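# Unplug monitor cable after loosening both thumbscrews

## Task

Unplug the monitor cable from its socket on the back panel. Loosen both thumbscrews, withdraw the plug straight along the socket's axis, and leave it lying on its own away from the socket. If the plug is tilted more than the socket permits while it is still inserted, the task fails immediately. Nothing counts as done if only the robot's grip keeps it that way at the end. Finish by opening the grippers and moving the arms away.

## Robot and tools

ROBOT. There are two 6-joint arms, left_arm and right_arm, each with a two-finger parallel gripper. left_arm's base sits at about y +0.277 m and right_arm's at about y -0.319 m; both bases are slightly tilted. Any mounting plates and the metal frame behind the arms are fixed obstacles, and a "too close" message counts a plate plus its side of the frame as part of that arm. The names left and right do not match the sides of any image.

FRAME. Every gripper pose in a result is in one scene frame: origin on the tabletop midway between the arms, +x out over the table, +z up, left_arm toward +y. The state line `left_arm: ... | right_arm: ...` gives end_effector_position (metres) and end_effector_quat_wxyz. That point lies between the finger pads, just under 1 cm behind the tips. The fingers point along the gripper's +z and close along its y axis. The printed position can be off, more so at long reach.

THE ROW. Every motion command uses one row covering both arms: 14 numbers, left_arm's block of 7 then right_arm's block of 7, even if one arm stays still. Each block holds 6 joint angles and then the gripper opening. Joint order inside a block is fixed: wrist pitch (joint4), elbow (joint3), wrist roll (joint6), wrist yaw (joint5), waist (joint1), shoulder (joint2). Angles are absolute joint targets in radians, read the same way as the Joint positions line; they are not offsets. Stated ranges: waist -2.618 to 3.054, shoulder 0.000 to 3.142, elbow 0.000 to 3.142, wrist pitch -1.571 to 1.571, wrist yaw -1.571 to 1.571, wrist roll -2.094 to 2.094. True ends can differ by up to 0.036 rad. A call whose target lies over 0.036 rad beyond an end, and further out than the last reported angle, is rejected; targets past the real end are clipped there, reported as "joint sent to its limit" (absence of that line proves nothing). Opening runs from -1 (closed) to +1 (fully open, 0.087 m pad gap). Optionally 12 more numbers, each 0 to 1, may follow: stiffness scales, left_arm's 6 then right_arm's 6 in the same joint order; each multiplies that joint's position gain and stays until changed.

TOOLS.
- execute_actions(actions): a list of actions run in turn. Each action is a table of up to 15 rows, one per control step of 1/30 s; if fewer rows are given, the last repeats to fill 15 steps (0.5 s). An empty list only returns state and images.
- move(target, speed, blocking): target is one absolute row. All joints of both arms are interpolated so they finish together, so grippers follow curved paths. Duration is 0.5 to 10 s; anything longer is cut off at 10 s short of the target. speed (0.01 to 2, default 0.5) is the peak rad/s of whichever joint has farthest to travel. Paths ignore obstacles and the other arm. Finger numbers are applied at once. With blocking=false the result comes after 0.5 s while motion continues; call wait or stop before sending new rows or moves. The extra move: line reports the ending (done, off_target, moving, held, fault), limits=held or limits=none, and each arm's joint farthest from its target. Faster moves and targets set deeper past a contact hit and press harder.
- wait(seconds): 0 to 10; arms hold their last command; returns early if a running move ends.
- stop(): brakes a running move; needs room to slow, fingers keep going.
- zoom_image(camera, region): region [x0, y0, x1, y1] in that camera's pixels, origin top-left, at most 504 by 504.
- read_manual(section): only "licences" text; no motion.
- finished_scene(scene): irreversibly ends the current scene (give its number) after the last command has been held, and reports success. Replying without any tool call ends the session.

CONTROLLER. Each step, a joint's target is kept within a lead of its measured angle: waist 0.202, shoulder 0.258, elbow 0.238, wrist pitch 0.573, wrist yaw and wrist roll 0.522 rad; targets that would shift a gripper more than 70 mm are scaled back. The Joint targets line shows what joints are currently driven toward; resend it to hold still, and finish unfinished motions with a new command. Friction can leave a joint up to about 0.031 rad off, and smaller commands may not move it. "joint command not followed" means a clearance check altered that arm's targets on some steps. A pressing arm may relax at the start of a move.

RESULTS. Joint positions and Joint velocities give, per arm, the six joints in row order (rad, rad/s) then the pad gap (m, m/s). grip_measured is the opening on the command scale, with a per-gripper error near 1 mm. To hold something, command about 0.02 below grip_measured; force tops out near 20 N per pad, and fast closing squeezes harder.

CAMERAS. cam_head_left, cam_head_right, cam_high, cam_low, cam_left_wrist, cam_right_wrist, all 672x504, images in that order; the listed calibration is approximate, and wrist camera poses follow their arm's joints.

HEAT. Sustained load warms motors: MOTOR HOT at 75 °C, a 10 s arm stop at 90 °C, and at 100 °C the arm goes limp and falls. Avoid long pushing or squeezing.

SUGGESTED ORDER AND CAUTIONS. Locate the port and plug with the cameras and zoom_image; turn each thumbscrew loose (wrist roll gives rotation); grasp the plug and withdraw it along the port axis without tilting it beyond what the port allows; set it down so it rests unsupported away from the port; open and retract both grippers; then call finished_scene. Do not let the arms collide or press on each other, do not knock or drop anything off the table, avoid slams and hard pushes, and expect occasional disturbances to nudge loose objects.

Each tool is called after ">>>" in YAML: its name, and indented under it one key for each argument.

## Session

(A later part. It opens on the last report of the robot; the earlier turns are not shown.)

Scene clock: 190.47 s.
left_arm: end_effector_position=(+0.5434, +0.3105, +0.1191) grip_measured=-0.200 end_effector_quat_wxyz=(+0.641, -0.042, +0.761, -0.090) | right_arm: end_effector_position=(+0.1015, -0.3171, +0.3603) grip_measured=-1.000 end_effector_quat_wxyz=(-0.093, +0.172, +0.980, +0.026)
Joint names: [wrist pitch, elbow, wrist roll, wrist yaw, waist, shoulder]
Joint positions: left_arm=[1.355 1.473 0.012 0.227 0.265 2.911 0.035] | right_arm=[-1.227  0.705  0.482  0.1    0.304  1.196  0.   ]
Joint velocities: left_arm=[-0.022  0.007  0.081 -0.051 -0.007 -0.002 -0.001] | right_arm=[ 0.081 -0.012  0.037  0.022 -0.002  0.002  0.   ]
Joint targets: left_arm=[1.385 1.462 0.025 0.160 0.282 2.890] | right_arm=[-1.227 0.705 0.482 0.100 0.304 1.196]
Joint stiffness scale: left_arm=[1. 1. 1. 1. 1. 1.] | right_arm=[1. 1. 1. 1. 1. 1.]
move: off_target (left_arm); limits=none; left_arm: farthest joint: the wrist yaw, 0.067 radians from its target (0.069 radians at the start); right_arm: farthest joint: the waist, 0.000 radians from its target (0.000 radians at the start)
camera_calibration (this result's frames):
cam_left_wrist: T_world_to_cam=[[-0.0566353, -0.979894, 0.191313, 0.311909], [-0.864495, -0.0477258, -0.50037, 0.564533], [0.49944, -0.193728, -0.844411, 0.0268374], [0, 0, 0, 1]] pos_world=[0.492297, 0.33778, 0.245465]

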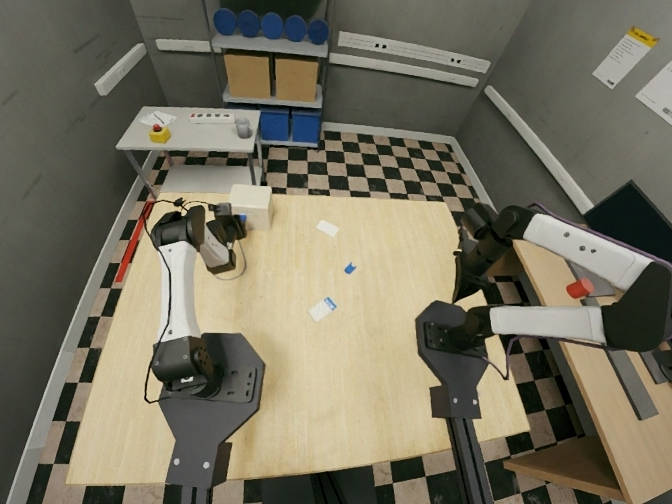

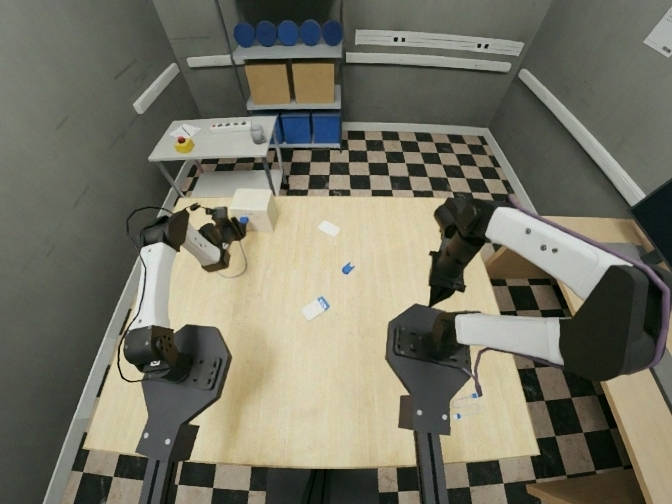

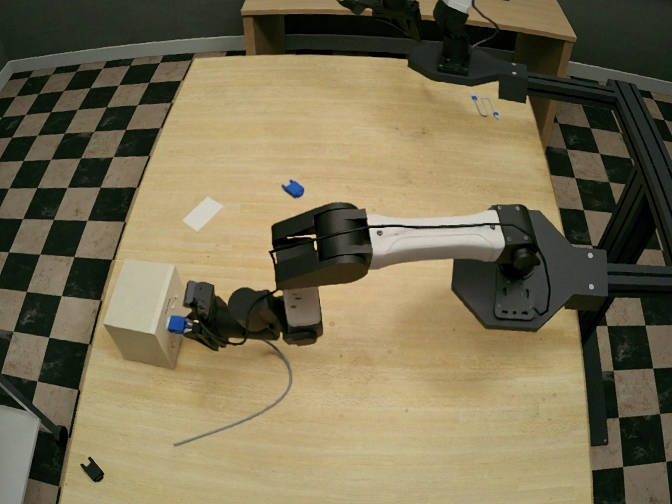

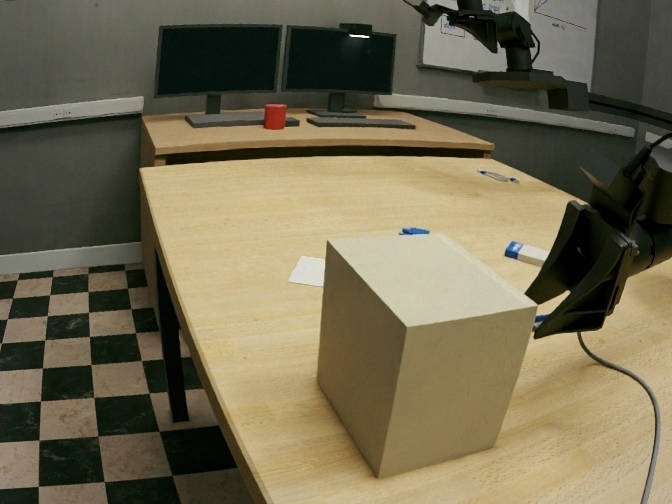

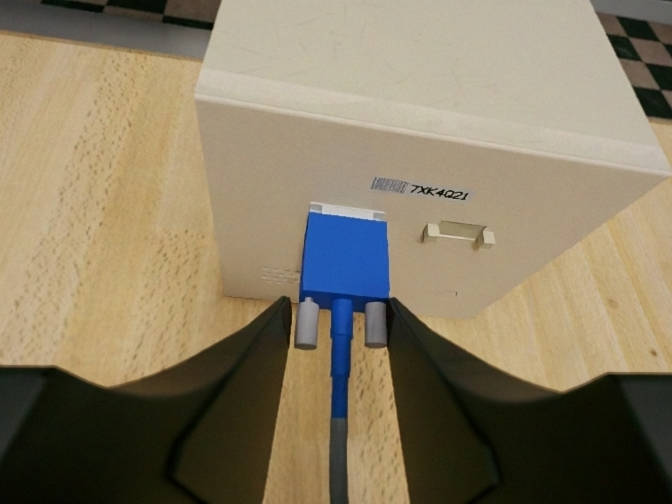

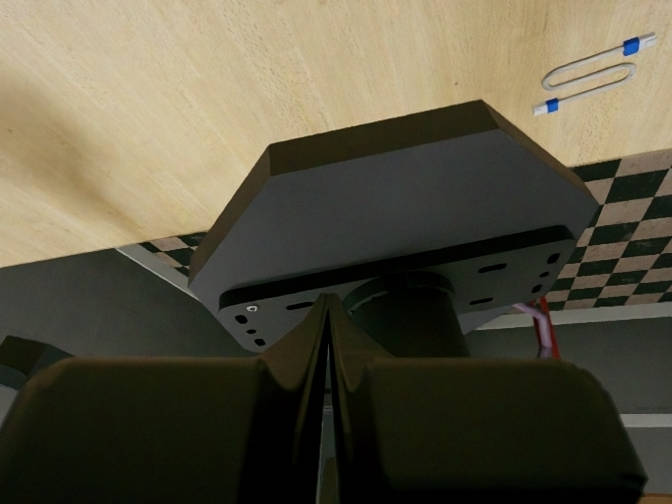

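>>> execute_actions:
  actions:
    - [[1.355,1.47,0.01,0.25,0.266,2.91,0,-1.227,0.705,0.482,0.1,0.304,1.196,-1],[1.355,1.47,0.01,0.25,0.266,2.91,0,-1.227,0.705,0.482,0.1,0.304,1.196,-1],[1.355,1.47,0.01,0.25,0.266,2.91,0,-1.227,0.705,0.482,0.1,0.304,1.196,-1],[1.35,1.485,0.01,0.245,0.268,2.925,0,-1.227,0.705,0.482,0.1,0.304,1.196,-1],[1.35,1.493,0.01,0.24,0.27,2.934,0,-1.227,0.705,0.482,0.1,0.304,1.196,-1],[1.35,1.5,0.01,0.24,0.27,2.943,0,-1.227,0.705,0.482,0.1,0.304,1.196,-1],[1.35,1.508,0.01,0.24,0.27,2.952,0,-1.227,0.705,0.482,0.1,0.304,1.196,-1],[1.35,1.515,0.01,0.24,0.27,2.961,0,-1.227,0.705,0.482,0.1,0.304,1.196,-1],[1.35,1.522,0.01,0.24,0.27,2.97,0,-1.227,0.705,0.482,0.1,0.304,1.196,-1]]
    - [[1.355,1.508,0.025,0.2,0.275,2.953,-0.2,-1.227,0.705,0.482,0.1,0.304,1.196,-1],[1.355,1.508,0.025,0.2,0.275,2.953,-0.2,-1.227,0.705,0.482,0.1,0.304,1.196,-1],[1.355,1.508,0.025,0.2,0.275,2.953,-0.2,-1.227,0.705,0.482,0.1,0.304,1.196,-1],[1.355,1.508,0.025,0.16,0.282,2.953,-0.2,-1.227,0.705,0.482,0.1,0.304,1.196,-1]]
    - [[1.37,1.5,0.025,0.16,0.282,2.94,-0.2,-1.227,0.705,0.482,0.1,0.304,1.196,-1],[1.385,1.496,0.025,0.16,0.282,2.933,-0.2,-1.227,0.705,0.482,0.1,0.304,1.196,-1],[1.385,1.492,0.025,0.16,0.282,2.928,-0.2,-1.227,0.705,0.482,0.1,0.304,1.196,-1],[1.385,1.488,0.025,0.16,0.282,2.924,-0.2,-1.227,0.705,0.482,0.1,0.304,1.196,-1],[1.385,1.484,0.025,0.16,0.282,2.919,-0.2,-1.227,0.705,0.482,0.1,0.304,1.196,-1],[1.385,1.48,0.025,0.16,0.282,2.915,-0.2,-1.227,0.705,0.482,0.1,0.304,1.196,-1],[1.385,1.476,0.025,0.16,0.282,2.91,-0.2,-1.227,0.705,0.482,0.1,0.304,1.196,-1],[1.385,1.472,0.025,0.16,0.282,2.906,-0.2,-1.227,0.705,0.482,0.1,0.304,1.196,-1],[1.385,1.468,0.025,0.16,0.282,2.901,-0.2,-1.227,0.705,0.482,0.1,0.304,1.196,-1],[1.385,1.464,0.025,0.16,0.282,2.897,-0.2,-1.227,0.705,0.482,0.1,0.304,1.196,-1],[1.385,1.46,0.025,0.16,0.282,2.892,-0.2,-1.227,0.705,0.482,0.1,0.304,1.196,-1],[1.385,1.457,0.025,0.16,0.282,2.889,-0.2,-1.227,0.705,0.482,0.1,0.304,1.196,-1]]
    - [[1.355,1.47,0.01,0.25,0.266,2.91,0,-1.227,0.705,0.482,0.1,0.304,1.196,-1],[1.355,1.47,0.01,0.25,0.266,2.91,0,-1.227,0.705,0.482,0.1,0.304,1.196,-1],[1.355,1.47,0.01,0.25,0.266,2.91,0,-1.227,0.705,0.482,0.1,0.304,1.196,-1],[1.35,1.485,0.01,0.245,0.268,2.925,0,-1.227,0.705,0.482,0.1,0.304,1.196,-1],[1.35,1.493,0.01,0.24,0.27,2.934,0,-1.227,0.705,0.482,0.1,0.304,1.196,-1],[1.35,1.5,0.01,0.24,0.27,2.943,0,-1.227,0.705,0.482,0.1,0.304,1.196,-1],[1.35,1.508,0.01,0.24,0.27,2.952,0,-1.227,0.705,0.482,0.1,0.304,1.196,-1],[1.35,1.515,0.01,0.24,0.27,2.961,0,-1.227,0.705,0.482,0.1,0.304,1.196,-1],[1.35,1.522,0.01,0.24,0.27,2.97,0,-1.227,0.705,0.482,0.1,0.304,1.196,-1]]
    - [[1.355,1.508,0.025,0.2,0.275,2.953,-0.2,-1.227,0.705,0.482,0.1,0.304,1.196,-1],[1.355,1.508,0.025,0.2,0.275,2.953,-0.2,-1.227,0.705,0.482,0.1,0.304,1.196,-1],[1.355,1.508,0.025,0.2,0.275,2.953,-0.2,-1.227,0.705,0.482,0.1,0.304,1.196,-1],[1.355,1.508,0.025,0.16,0.282,2.953,-0.2,-1.227,0.705,0.482,0.1,0.304,1.196,-1]]
    - [[1.37,1.5,0.025,0.16,0.282,2.94,-0.2,-1.227,0.705,0.482,0.1,0.304,1.196,-1],[1.385,1.496,0.025,0.16,0.282,2.933,-0.2,-1.227,0.705,0.482,0.1,0.304,1.196,-1],[1.385,1.492,0.025,0.16,0.282,2.928,-0.2,-1.227,0.705,0.482,0.1,0.304,1.196,-1],[1.385,1.488,0.025,0.16,0.282,2.924,-0.2,-1.227,0.705,0.482,0.1,0.304,1.196,-1],[1.385,1.484,0.025,0.16,0.282,2.919,-0.2,-1.227,0.705,0.482,0.1,0.304,1.196,-1],[1.385,1.48,0.025,0.16,0.282,2.915,-0.2,-1.227,0.705,0.482,0.1,0.304,1.196,-1],[1.385,1.476,0.025,0.16,0.282,2.91,-0.2,-1.227,0.705,0.482,0.1,0.304,1.196,-1],[1.385,1.472,0.025,0.16,0.282,2.906,-0.2,-1.227,0.705,0.482,0.1,0.304,1.196,-1],[1.385,1.468,0.025,0.16,0.282,2.901,-0.2,-1.227,0.705,0.482,0.1,0.304,1.196,-1],[1.385,1.464,0.025,0.16,0.282,2.897,-0.2,-1.227,0.705,0.482,0.1,0.304,1.196,-1],[1.385,1.46,0.025,0.16,0.282,2.892,-0.2,-1.227,0.705,0.482,0.1,0.304,1.196,-1],[1.385,1.457,0.025,0.16,0.282,2.889,-0.2,-1.227,0.705,0.482,0.1,0.304,1.196,-1]]

>>> zoom_image:
  camera: "cam_left_wrist"
  region: [200,120,480,400]

Scene clock: 195.57 s.
left_arm: end_effector_position=(+0.5432, +0.3108, +0.1203) grip_measured=-0.200 end_effector_quat_wxyz=(+0.642, -0.041, +0.761, -0.087) | right_arm: end_effector_position=(+0.1015, -0.3171, +0.3603) grip_measured=-1.000 end_effector_quat_wxyz=(-0.093, +0.172, +0.980, +0.026)
Joint names: [wrist pitch, elbow, wrist roll, wrist yaw, waist, shoulder]
Joint positions: left_arm=[1.36  1.469 0.016 0.222 0.264 2.909 0.035] | right_arm=[-1.227  0.705  0.482  0.1    0.304  1.196  0.   ]
Joint velocities: left_arm=[-0.022 -0.027 -0.051  0.037 -0.017 -0.042 -0.   ] | right_arm=[-0.022  0.007  0.051 -0.007  0.002 -0.012  0.   ]
Joint targets: left_arm=[1.385 1.457 0.025 0.160 0.282 2.889] | right_arm=[-1.227 0.705 0.482 0.100 0.304 1.196]
Joint stiffness scale: left_arm=[1. 1. 1. 1. 1. 1.] | right_arm=[1. 1. 1. 1. 1. 1.]
camera_calibration (this result's frames):
cam_left_wrist: T_world_to_cam=[[-0.05415, -0.981145, 0.18553, 0.311686], [-0.863012, -0.0474748, -0.502947, 0.564419], [0.502272, -0.18735, -0.84417, 0.0243512], [0, 0, 0, 1]] pos_world=[0.491748, 0.337167, 0.246602]

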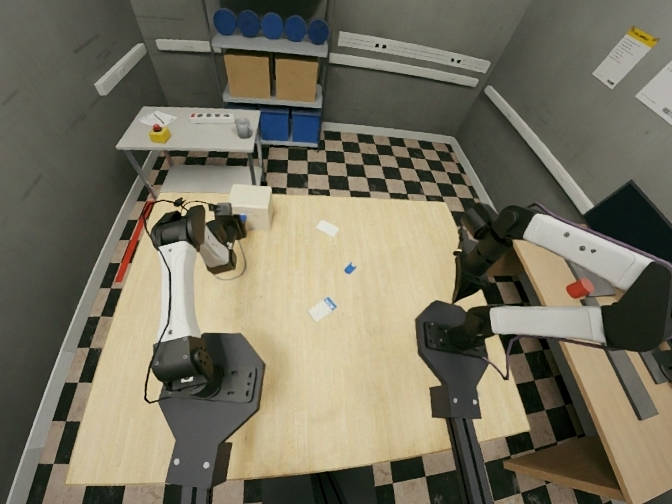

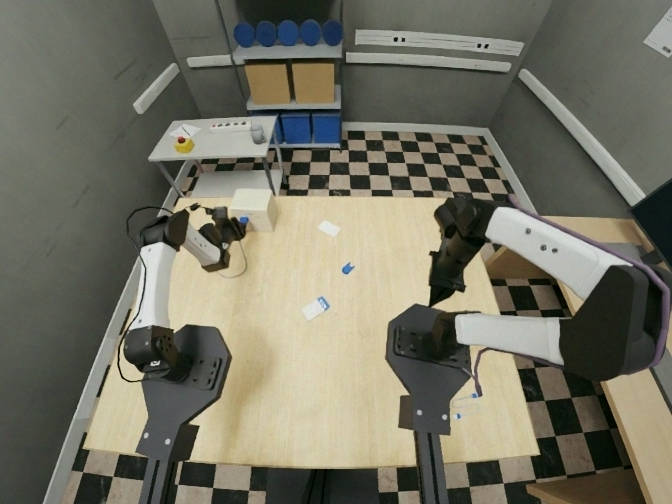

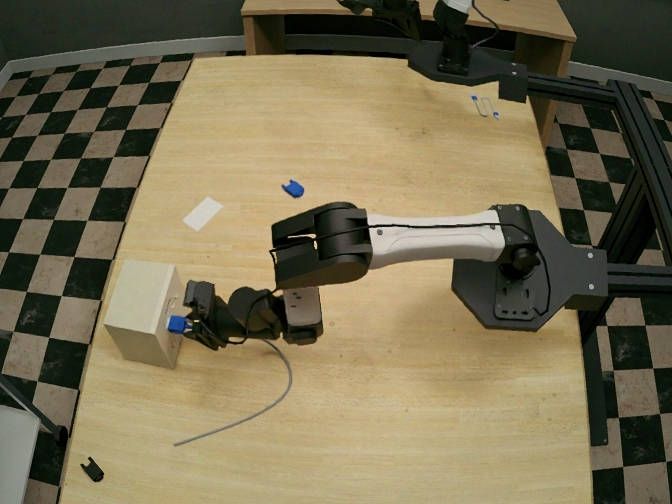

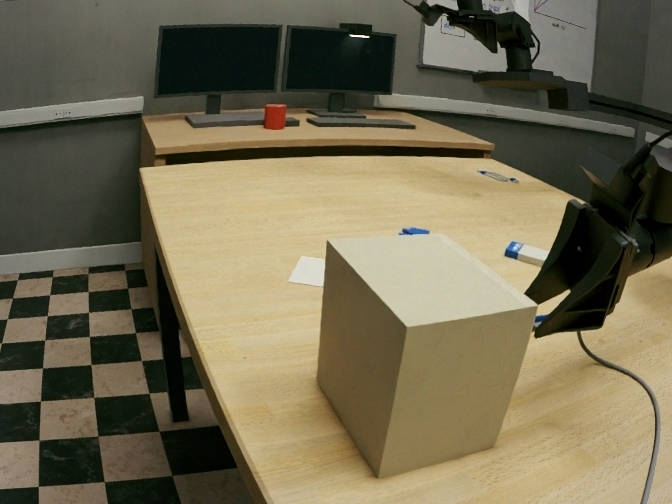

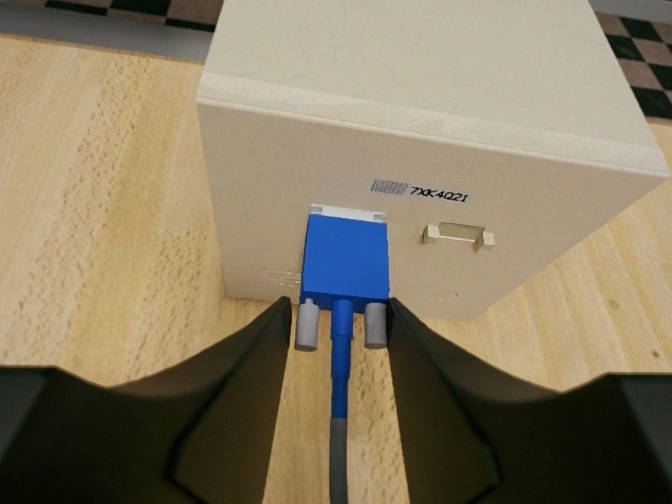

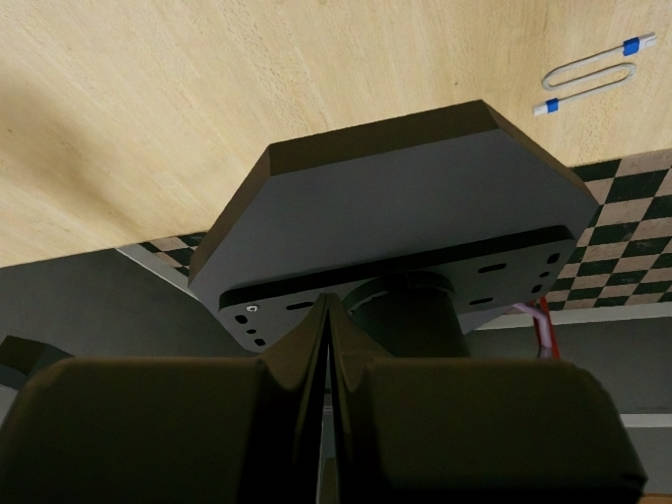

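Region (200, 120, 480, 400) of cam_left_wrist's 672x504 image, scaled by 1.800, with more detail than that image has.

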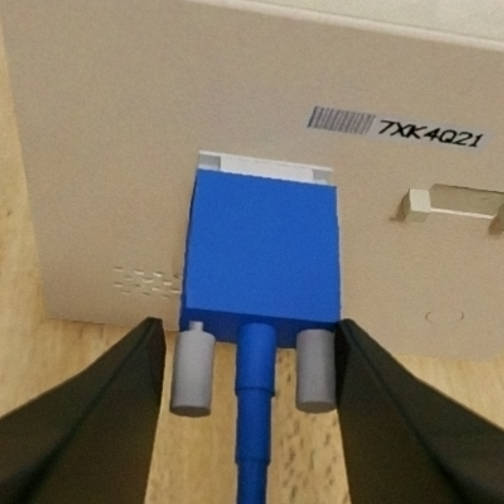

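>>> execute_actions:
  actions:
    - [[1.355,1.47,0.01,0.25,0.266,2.91,0,-1.227,0.705,0.482,0.1,0.304,1.196,-1],[1.355,1.47,0.01,0.25,0.266,2.91,0,-1.227,0.705,0.482,0.1,0.304,1.196,-1],[1.355,1.47,0.01,0.25,0.266,2.91,0,-1.227,0.705,0.482,0.1,0.304,1.196,-1],[1.35,1.485,0.01,0.245,0.268,2.925,0,-1.227,0.705,0.482,0.1,0.304,1.196,-1],[1.35,1.493,0.01,0.24,0.27,2.934,0,-1.227,0.705,0.482,0.1,0.304,1.196,-1],[1.35,1.5,0.01,0.24,0.27,2.943,0,-1.227,0.705,0.482,0.1,0.304,1.196,-1],[1.34,1.508,0.01,0.24,0.27,2.952,0,-1.227,0.705,0.482,0.1,0.304,1.196,-1],[1.34,1.513,0.01,0.24,0.27,2.961,0,-1.227,0.705,0.482,0.1,0.304,1.196,-1],[1.34,1.517,0.01,0.24,0.27,2.968,0,-1.227,0.705,0.482,0.1,0.304,1.196,-1]]
    - [[1.355,1.503,0.025,0.2,0.275,2.951,-0.2,-1.227,0.705,0.482,0.1,0.304,1.196,-1],[1.355,1.503,0.025,0.2,0.275,2.951,-0.2,-1.227,0.705,0.482,0.1,0.304,1.196,-1],[1.355,1.503,0.025,0.2,0.275,2.951,-0.2,-1.227,0.705,0.482,0.1,0.304,1.196,-1],[1.355,1.503,0.025,0.16,0.282,2.951,-0.2,-1.227,0.705,0.482,0.1,0.304,1.196,-1],[1.355,1.503,0.03,0.14,0.29,2.951,-0.2,-1.227,0.705,0.482,0.1,0.304,1.196,-1],[1.355,1.503,0.035,0.12,0.298,2.951,-0.2,-1.227,0.705,0.482,0.1,0.304,1.196,-1],[1.355,1.503,0.04,0.1,0.306,2.951,-0.2,-1.227,0.705,0.482,0.1,0.304,1.196,-1],[1.355,1.503,0.045,0.07,0.318,2.951,-0.2,-1.227,0.705,0.482,0.1,0.304,1.196,-1]]
    - [[1.38,1.503,0.045,0.07,0.318,2.94,-0.2,-1.227,0.705,0.482,0.1,0.304,1.196,-1],[1.4,1.503,0.045,0.07,0.318,2.933,-0.2,-1.227,0.705,0.482,0.1,0.304,1.196,-1],[1.42,1.5,0.045,0.07,0.318,2.926,-0.2,-1.227,0.705,0.482,0.1,0.304,1.196,-1],[1.44,1.497,0.045,0.07,0.318,2.918,-0.2,-1.227,0.705,0.482,0.1,0.304,1.196,-1]]

Scene clock: 198.50 s.
left_arm: end_effector_position=(+0.5408, +0.3103, +0.1059) grip_measured=-0.199 end_effector_quat_wxyz=(+0.639, -0.045, +0.763, -0.083) | right_arm: end_effector_position=(+0.1015, -0.3171, +0.3603) grip_measured=-1.000 end_effector_quat_wxyz=(-0.093, +0.172, +0.980, +0.026)
Joint names: [wrist pitch, elbow, wrist roll, wrist yaw, waist, shoulder]
Joint positions: left_arm=[1.368 1.5   0.017 0.209 0.264 2.953 0.035] | right_arm=[-1.227  0.705  0.482  0.1    0.304  1.196  0.   ]
Joint velocities: left_arm=[-0.037 -0.012  0.066 -0.051 -0.002 -0.007  0.002] | right_arm=[ 0.022  0.002 -0.066  0.037 -0.017 -0.002  0.   ]
Joint targets: left_arm=[1.440 1.497 0.045 0.070 0.318 2.918] | right_arm=[-1.227 0.705 0.482 0.100 0.304 1.196]
Joint stiffness scale: left_arm=[1. 1. 1. 1. 1. 1.] | right_arm=[1. 1. 1. 1. 1. 1.]
camera_calibration (this result's frames):
cam_left_wrist: T_world_to_cam=[[-0.0413922, -0.982044, 0.184055, 0.307276], [-0.866779, -0.0563332, -0.495501, 0.559076], [0.496972, -0.180045, -0.848883, 0.0144798], [0, 0, 0, 1]] pos_world=[0.490118, 0.33586, 0.232759]

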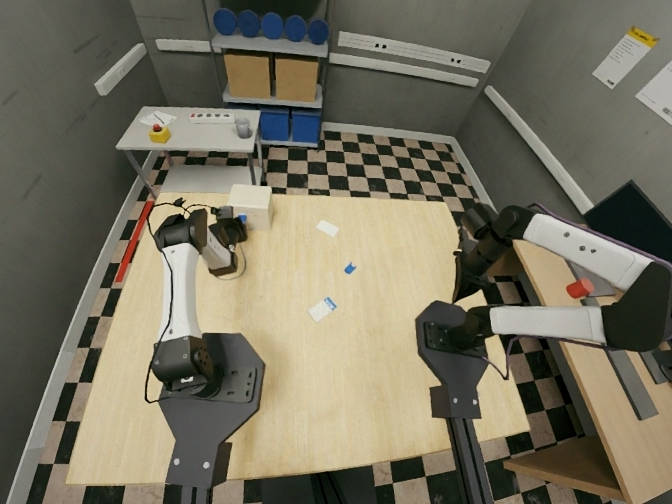

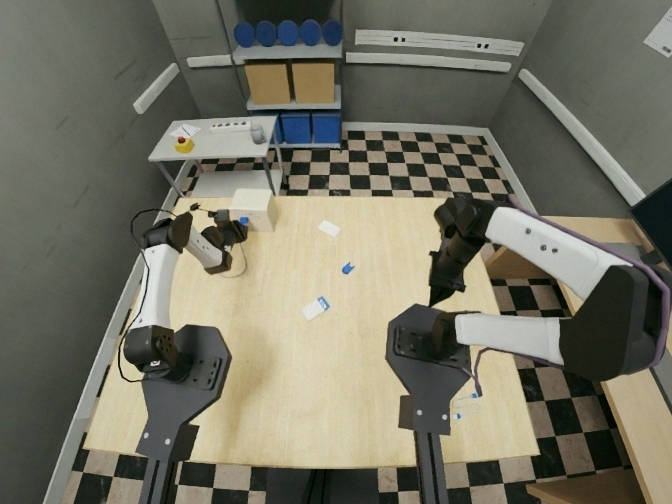

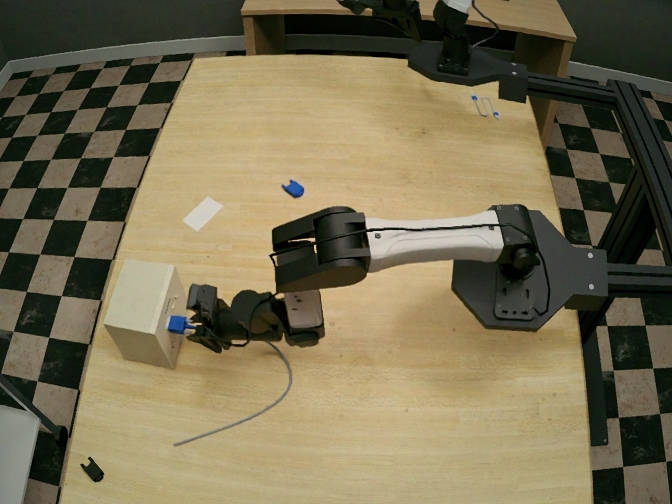

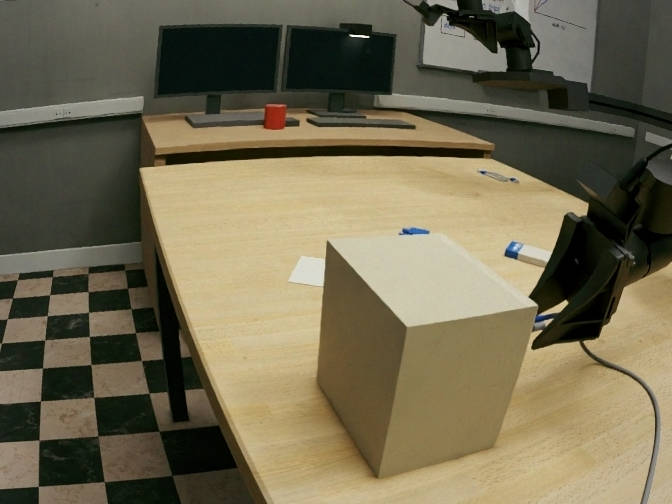

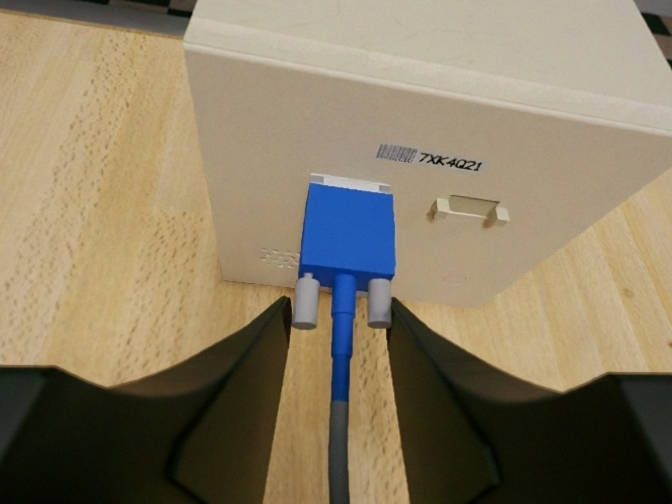

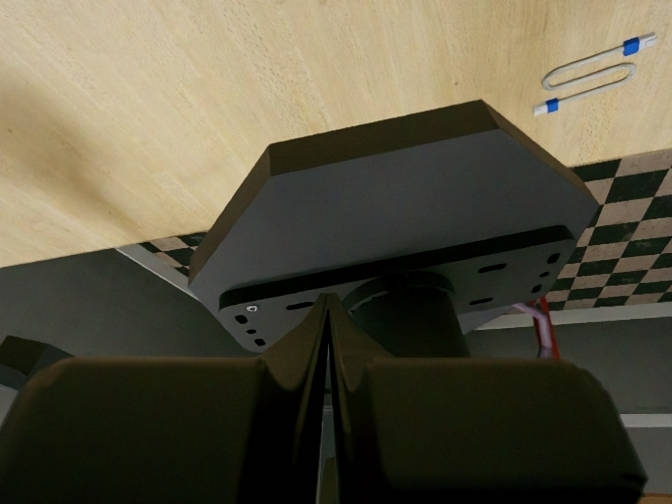

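>>> execute_actions:
  actions:
    - [[1.36,1.5,0.017,0.25,0.264,2.953,0,-1.227,0.705,0.482,0.1,0.304,1.196,-1],[1.36,1.5,0.017,0.25,0.264,2.953,0,-1.227,0.705,0.482,0.1,0.304,1.196,-1],[1.36,1.5,0.017,0.25,0.264,2.953,0,-1.227,0.705,0.482,0.1,0.304,1.196,-1],[1.36,1.5,0.017,0.25,0.264,2.953,0,-1.227,0.705,0.482,0.1,0.304,1.196,-1],[1.36,1.5,0.017,0.24,0.264,2.953,0,-1.227,0.705,0.482,0.1,0.304,1.196,-1],[1.345,1.475,0.017,0.24,0.264,2.93,0,-1.227,0.705,0.482,0.1,0.304,1.196,-1]]
    - [[1.36,1.494,0.025,0.2,0.275,2.939,-0.2,-1.227,0.705,0.482,0.1,0.304,1.196,-1],[1.36,1.494,0.025,0.2,0.275,2.939,-0.2,-1.227,0.705,0.482,0.1,0.304,1.196,-1],[1.36,1.494,0.025,0.2,0.275,2.939,-0.2,-1.227,0.705,0.482,0.1,0.304,1.196,-1],[1.36,1.494,0.025,0.16,0.282,2.939,-0.2,-1.227,0.705,0.482,0.1,0.304,1.196,-1],[1.36,1.494,0.03,0.14,0.29,2.939,-0.2,-1.227,0.705,0.482,0.1,0.304,1.196,-1],[1.36,1.494,0.035,0.12,0.298,2.939,-0.2,-1.227,0.705,0.482,0.1,0.304,1.196,-1],[1.36,1.494,0.04,0.1,0.306,2.939,-0.2,-1.227,0.705,0.482,0.1,0.304,1.196,-1],[1.36,1.494,0.045,0.08,0.316,2.939,-0.2,-1.227,0.705,0.482,0.1,0.304,1.196,-1]]
    - [[1.38,1.494,0.045,0.08,0.316,2.93,-0.2,-1.227,0.705,0.482,0.1,0.304,1.196,-1],[1.4,1.492,0.045,0.08,0.316,2.922,-0.2,-1.227,0.705,0.482,0.1,0.304,1.196,-1],[1.42,1.49,0.045,0.08,0.316,2.914,-0.2,-1.227,0.705,0.482,0.1,0.304,1.196,-1],[1.44,1.487,0.045,0.08,0.316,2.906,-0.2,-1.227,0.705,0.482,0.1,0.304,1.196,-1]]

>>> zoom_image:
  camera: "cam_left_wrist"
  region: [260,160,440,360]

Scene clock: 201.20 s.
left_arm: end_effector_position=(+0.5439, +0.3113, +0.1146) grip_measured=-0.199 end_effector_quat_wxyz=(+0.645, -0.043, +0.758, -0.082) | right_arm: end_effector_position=(+0.1015, -0.3171, +0.3603) grip_measured=-1.000 end_effector_quat_wxyz=(-0.093, +0.172, +0.980, +0.026)
Joint names: [wrist pitch, elbow, wrist roll, wrist yaw, waist, shoulder]
Joint positions: left_arm=[1.375 1.492 0.018 0.211 0.262 2.937 0.035] | right_arm=[-1.227  0.705  0.482  0.1    0.304  1.196  0.   ]
Joint velocities: left_arm=[ 0.051 -0.022  0.037  0.007 -0.002 -0.002  0.   ] | right_arm=[ 0.022  0.007 -0.037 -0.037  0.007  0.017  0.   ]
Joint targets: left_arm=[1.440 1.487 0.045 0.080 0.316 2.906] | right_arm=[-1.227 0.705 0.482 0.100 0.304 1.196]
Joint stiffness scale: left_arm=[1. 1. 1. 1. 1. 1.] | right_arm=[1. 1. 1. 1. 1. 1.]
camera_calibration (this result's frames):
cam_left_wrist: T_world_to_cam=[[-0.0448476, -0.982592, 0.180282, 0.309232], [-0.858475, -0.0543837, -0.509964, 0.562676], [0.510891, -0.177639, -0.841092, 0.0112946], [0, 0, 0, 1]] pos_world=[0.491141, 0.336456, 0.240695]

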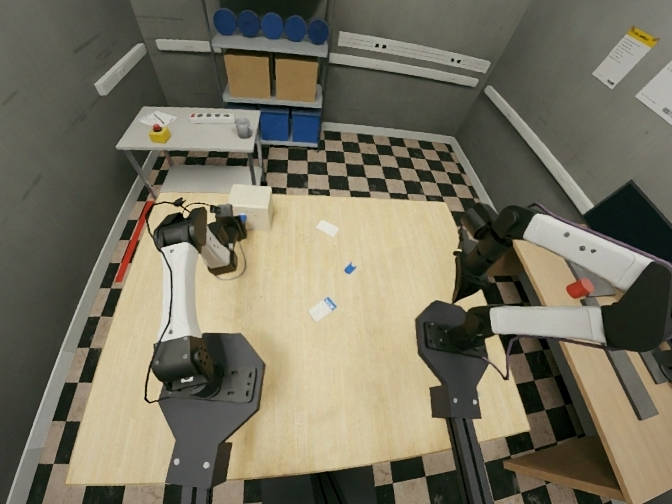

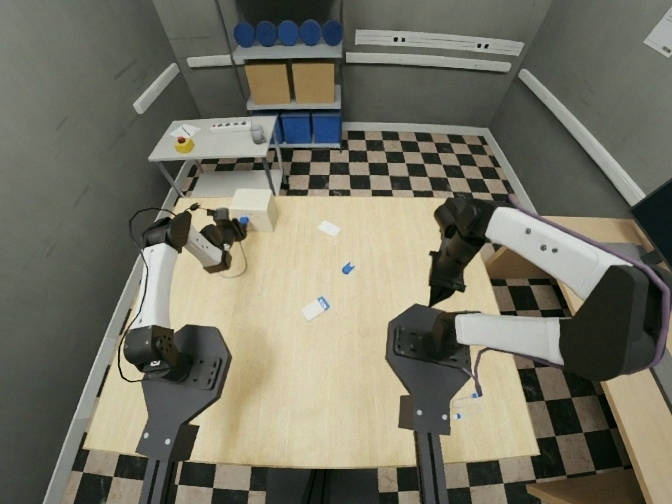

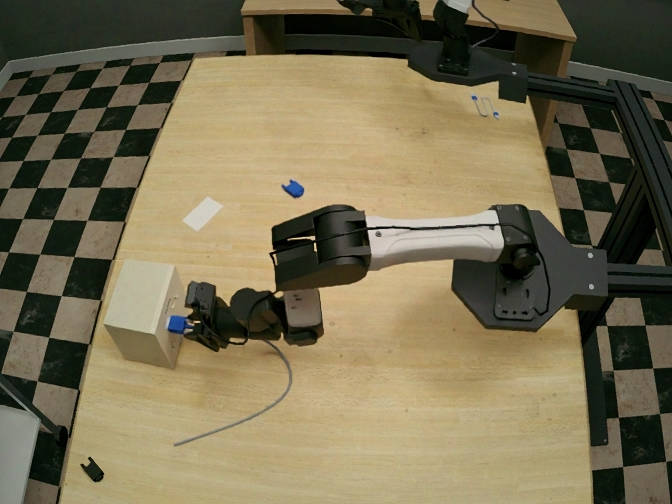

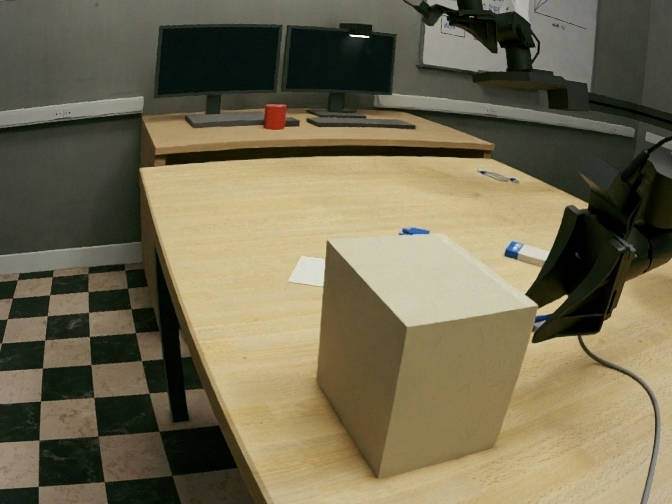

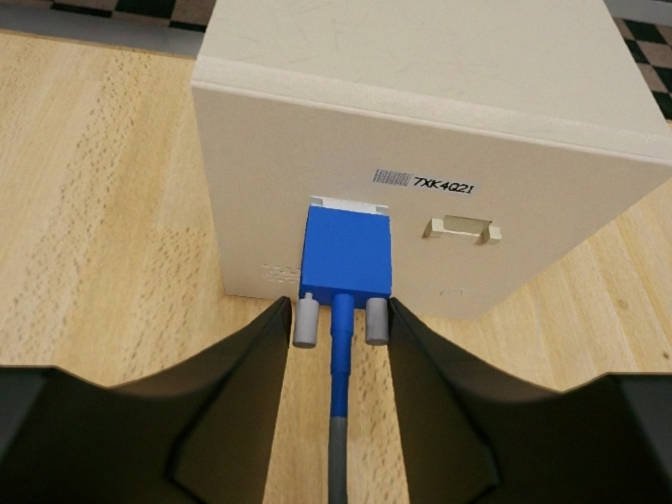

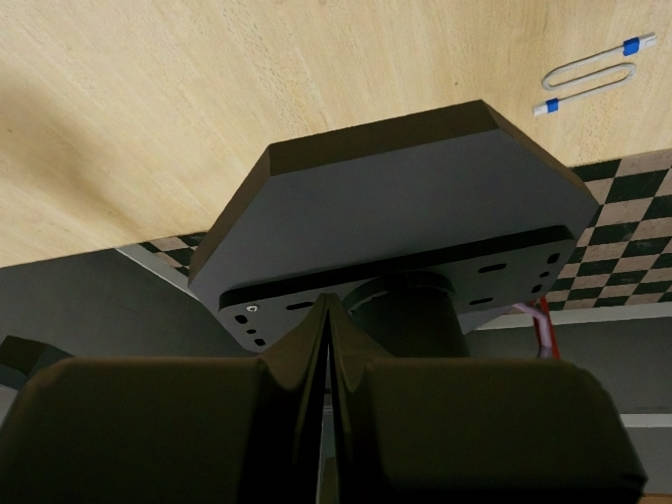

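Region (260, 160, 440, 360) of cam_left_wrist's 672x504 image, scaled by 2.520, with more detail than that image has; it fills the left 454 columns of this view, and the rest is white.

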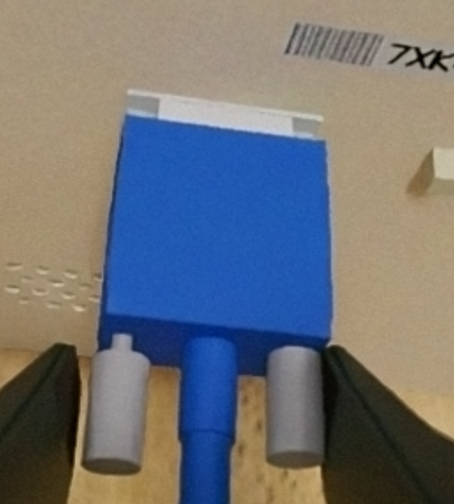

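>>> move:
  target: [1.435,1.455,0.045,0.08,0.316,2.886,-0.2,-1.227,0.705,0.482,0.1,0.304,1.196,-1]
  speed: 0.2

Scene clock: 202.40 s.
left_arm: end_effector_position=(+0.5422, +0.3121, +0.1199) grip_measured=-0.200 end_effector_quat_wxyz=(+0.644, -0.046, +0.759, -0.080) | right_arm: end_effector_position=(+0.1015, -0.3171, +0.3603) grip_measured=-1.000 end_effector_quat_wxyz=(-0.093, +0.172, +0.980, +0.026)
Joint names: [wrist pitch, elbow, wrist roll, wrist yaw, waist, shoulder]
Joint positions: left_arm=[1.375 1.464 0.017 0.202 0.26  2.912 0.035] | right_arm=[-1.227  0.705  0.482  0.1    0.304  1.196  0.   ]
Joint velocities: left_arm=[-0.095  0.002 -0.037 -0.037  0.002 -0.002 -0.   ] | right_arm=[-0.037  0.002 -0.066 -0.051 -0.012  0.012  0.   ]
Joint targets: left_arm=[1.435 1.455 0.045 0.080 0.316 2.886] | right_arm=[-1.227 0.705 0.482 0.100 0.304 1.196]
Joint stiffness scale: left_arm=[1. 1. 1. 1. 1. 1.] | right_arm=[1. 1. 1. 1. 1. 1.]
move: off_target (left_arm); limits=none; left_arm: farthest joint: the wrist yaw, 0.122 radians from its target (0.131 radians at the start); right_arm: farthest joint: the waist, 0.000 radians from its target (0.000 radians at the start)
camera_calibration (this result's frames):
cam_left_wrist: T_world_to_cam=[[-0.0379825, -0.982907, 0.180145, 0.30534], [-0.860507, -0.0594777, -0.505955, 0.566191], [0.508021, -0.174233, -0.843538, 0.017488], [0, 0, 0, 1]] pos_world=[0.489924, 0.336844, 0.246214]

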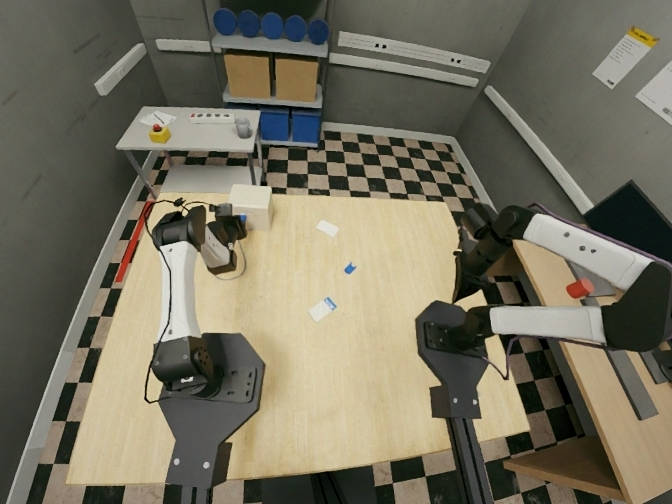

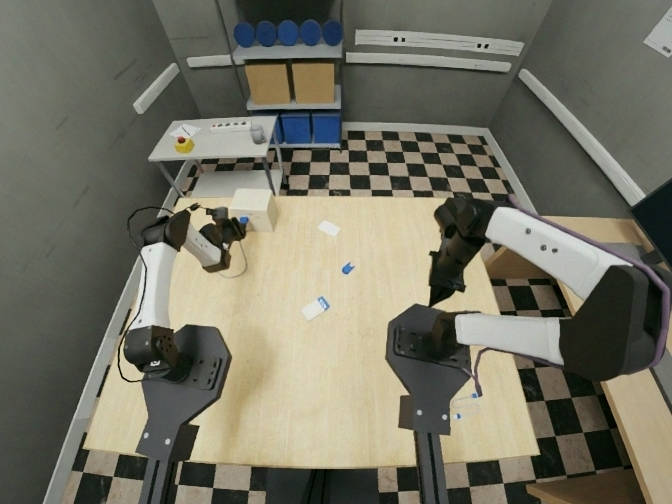

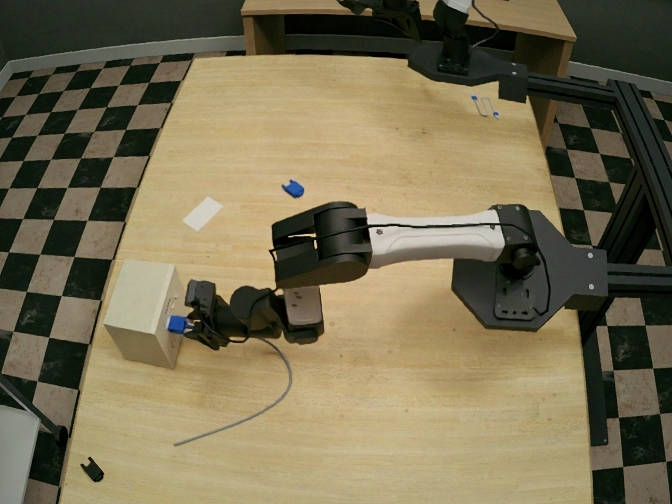

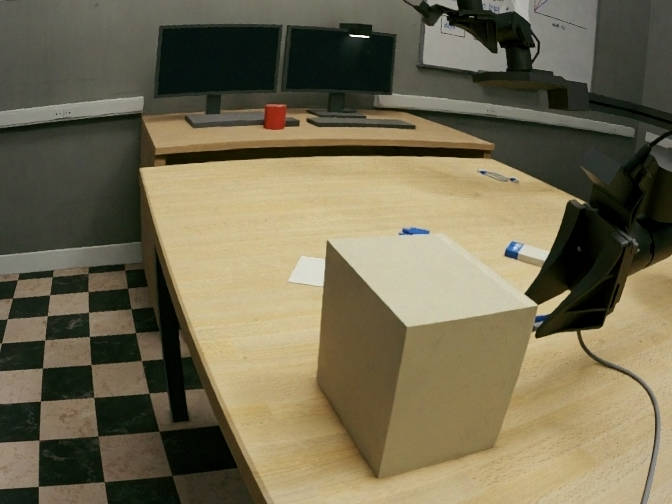

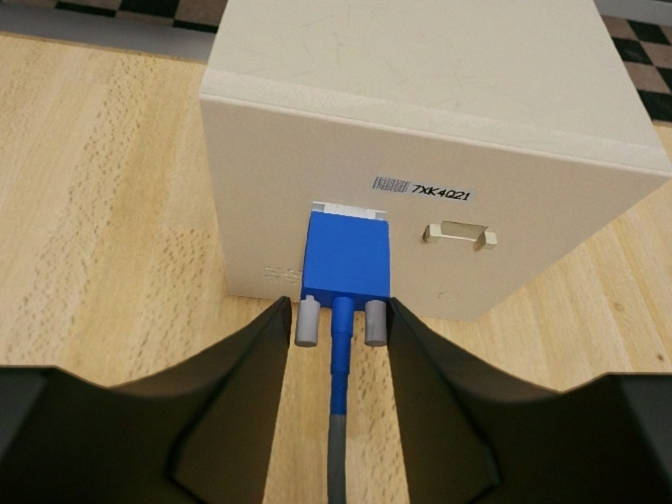

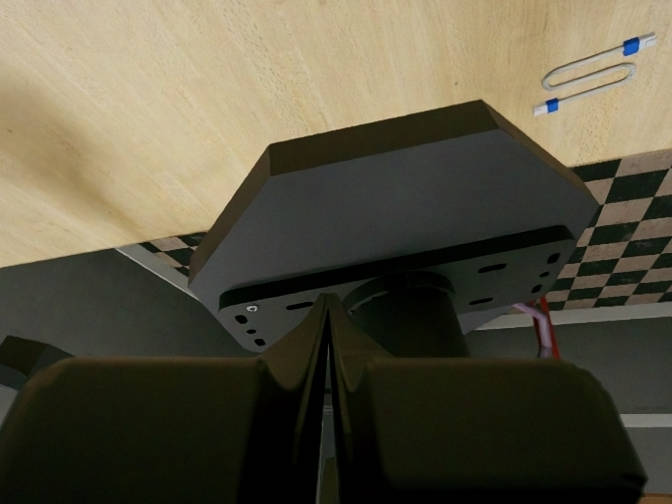

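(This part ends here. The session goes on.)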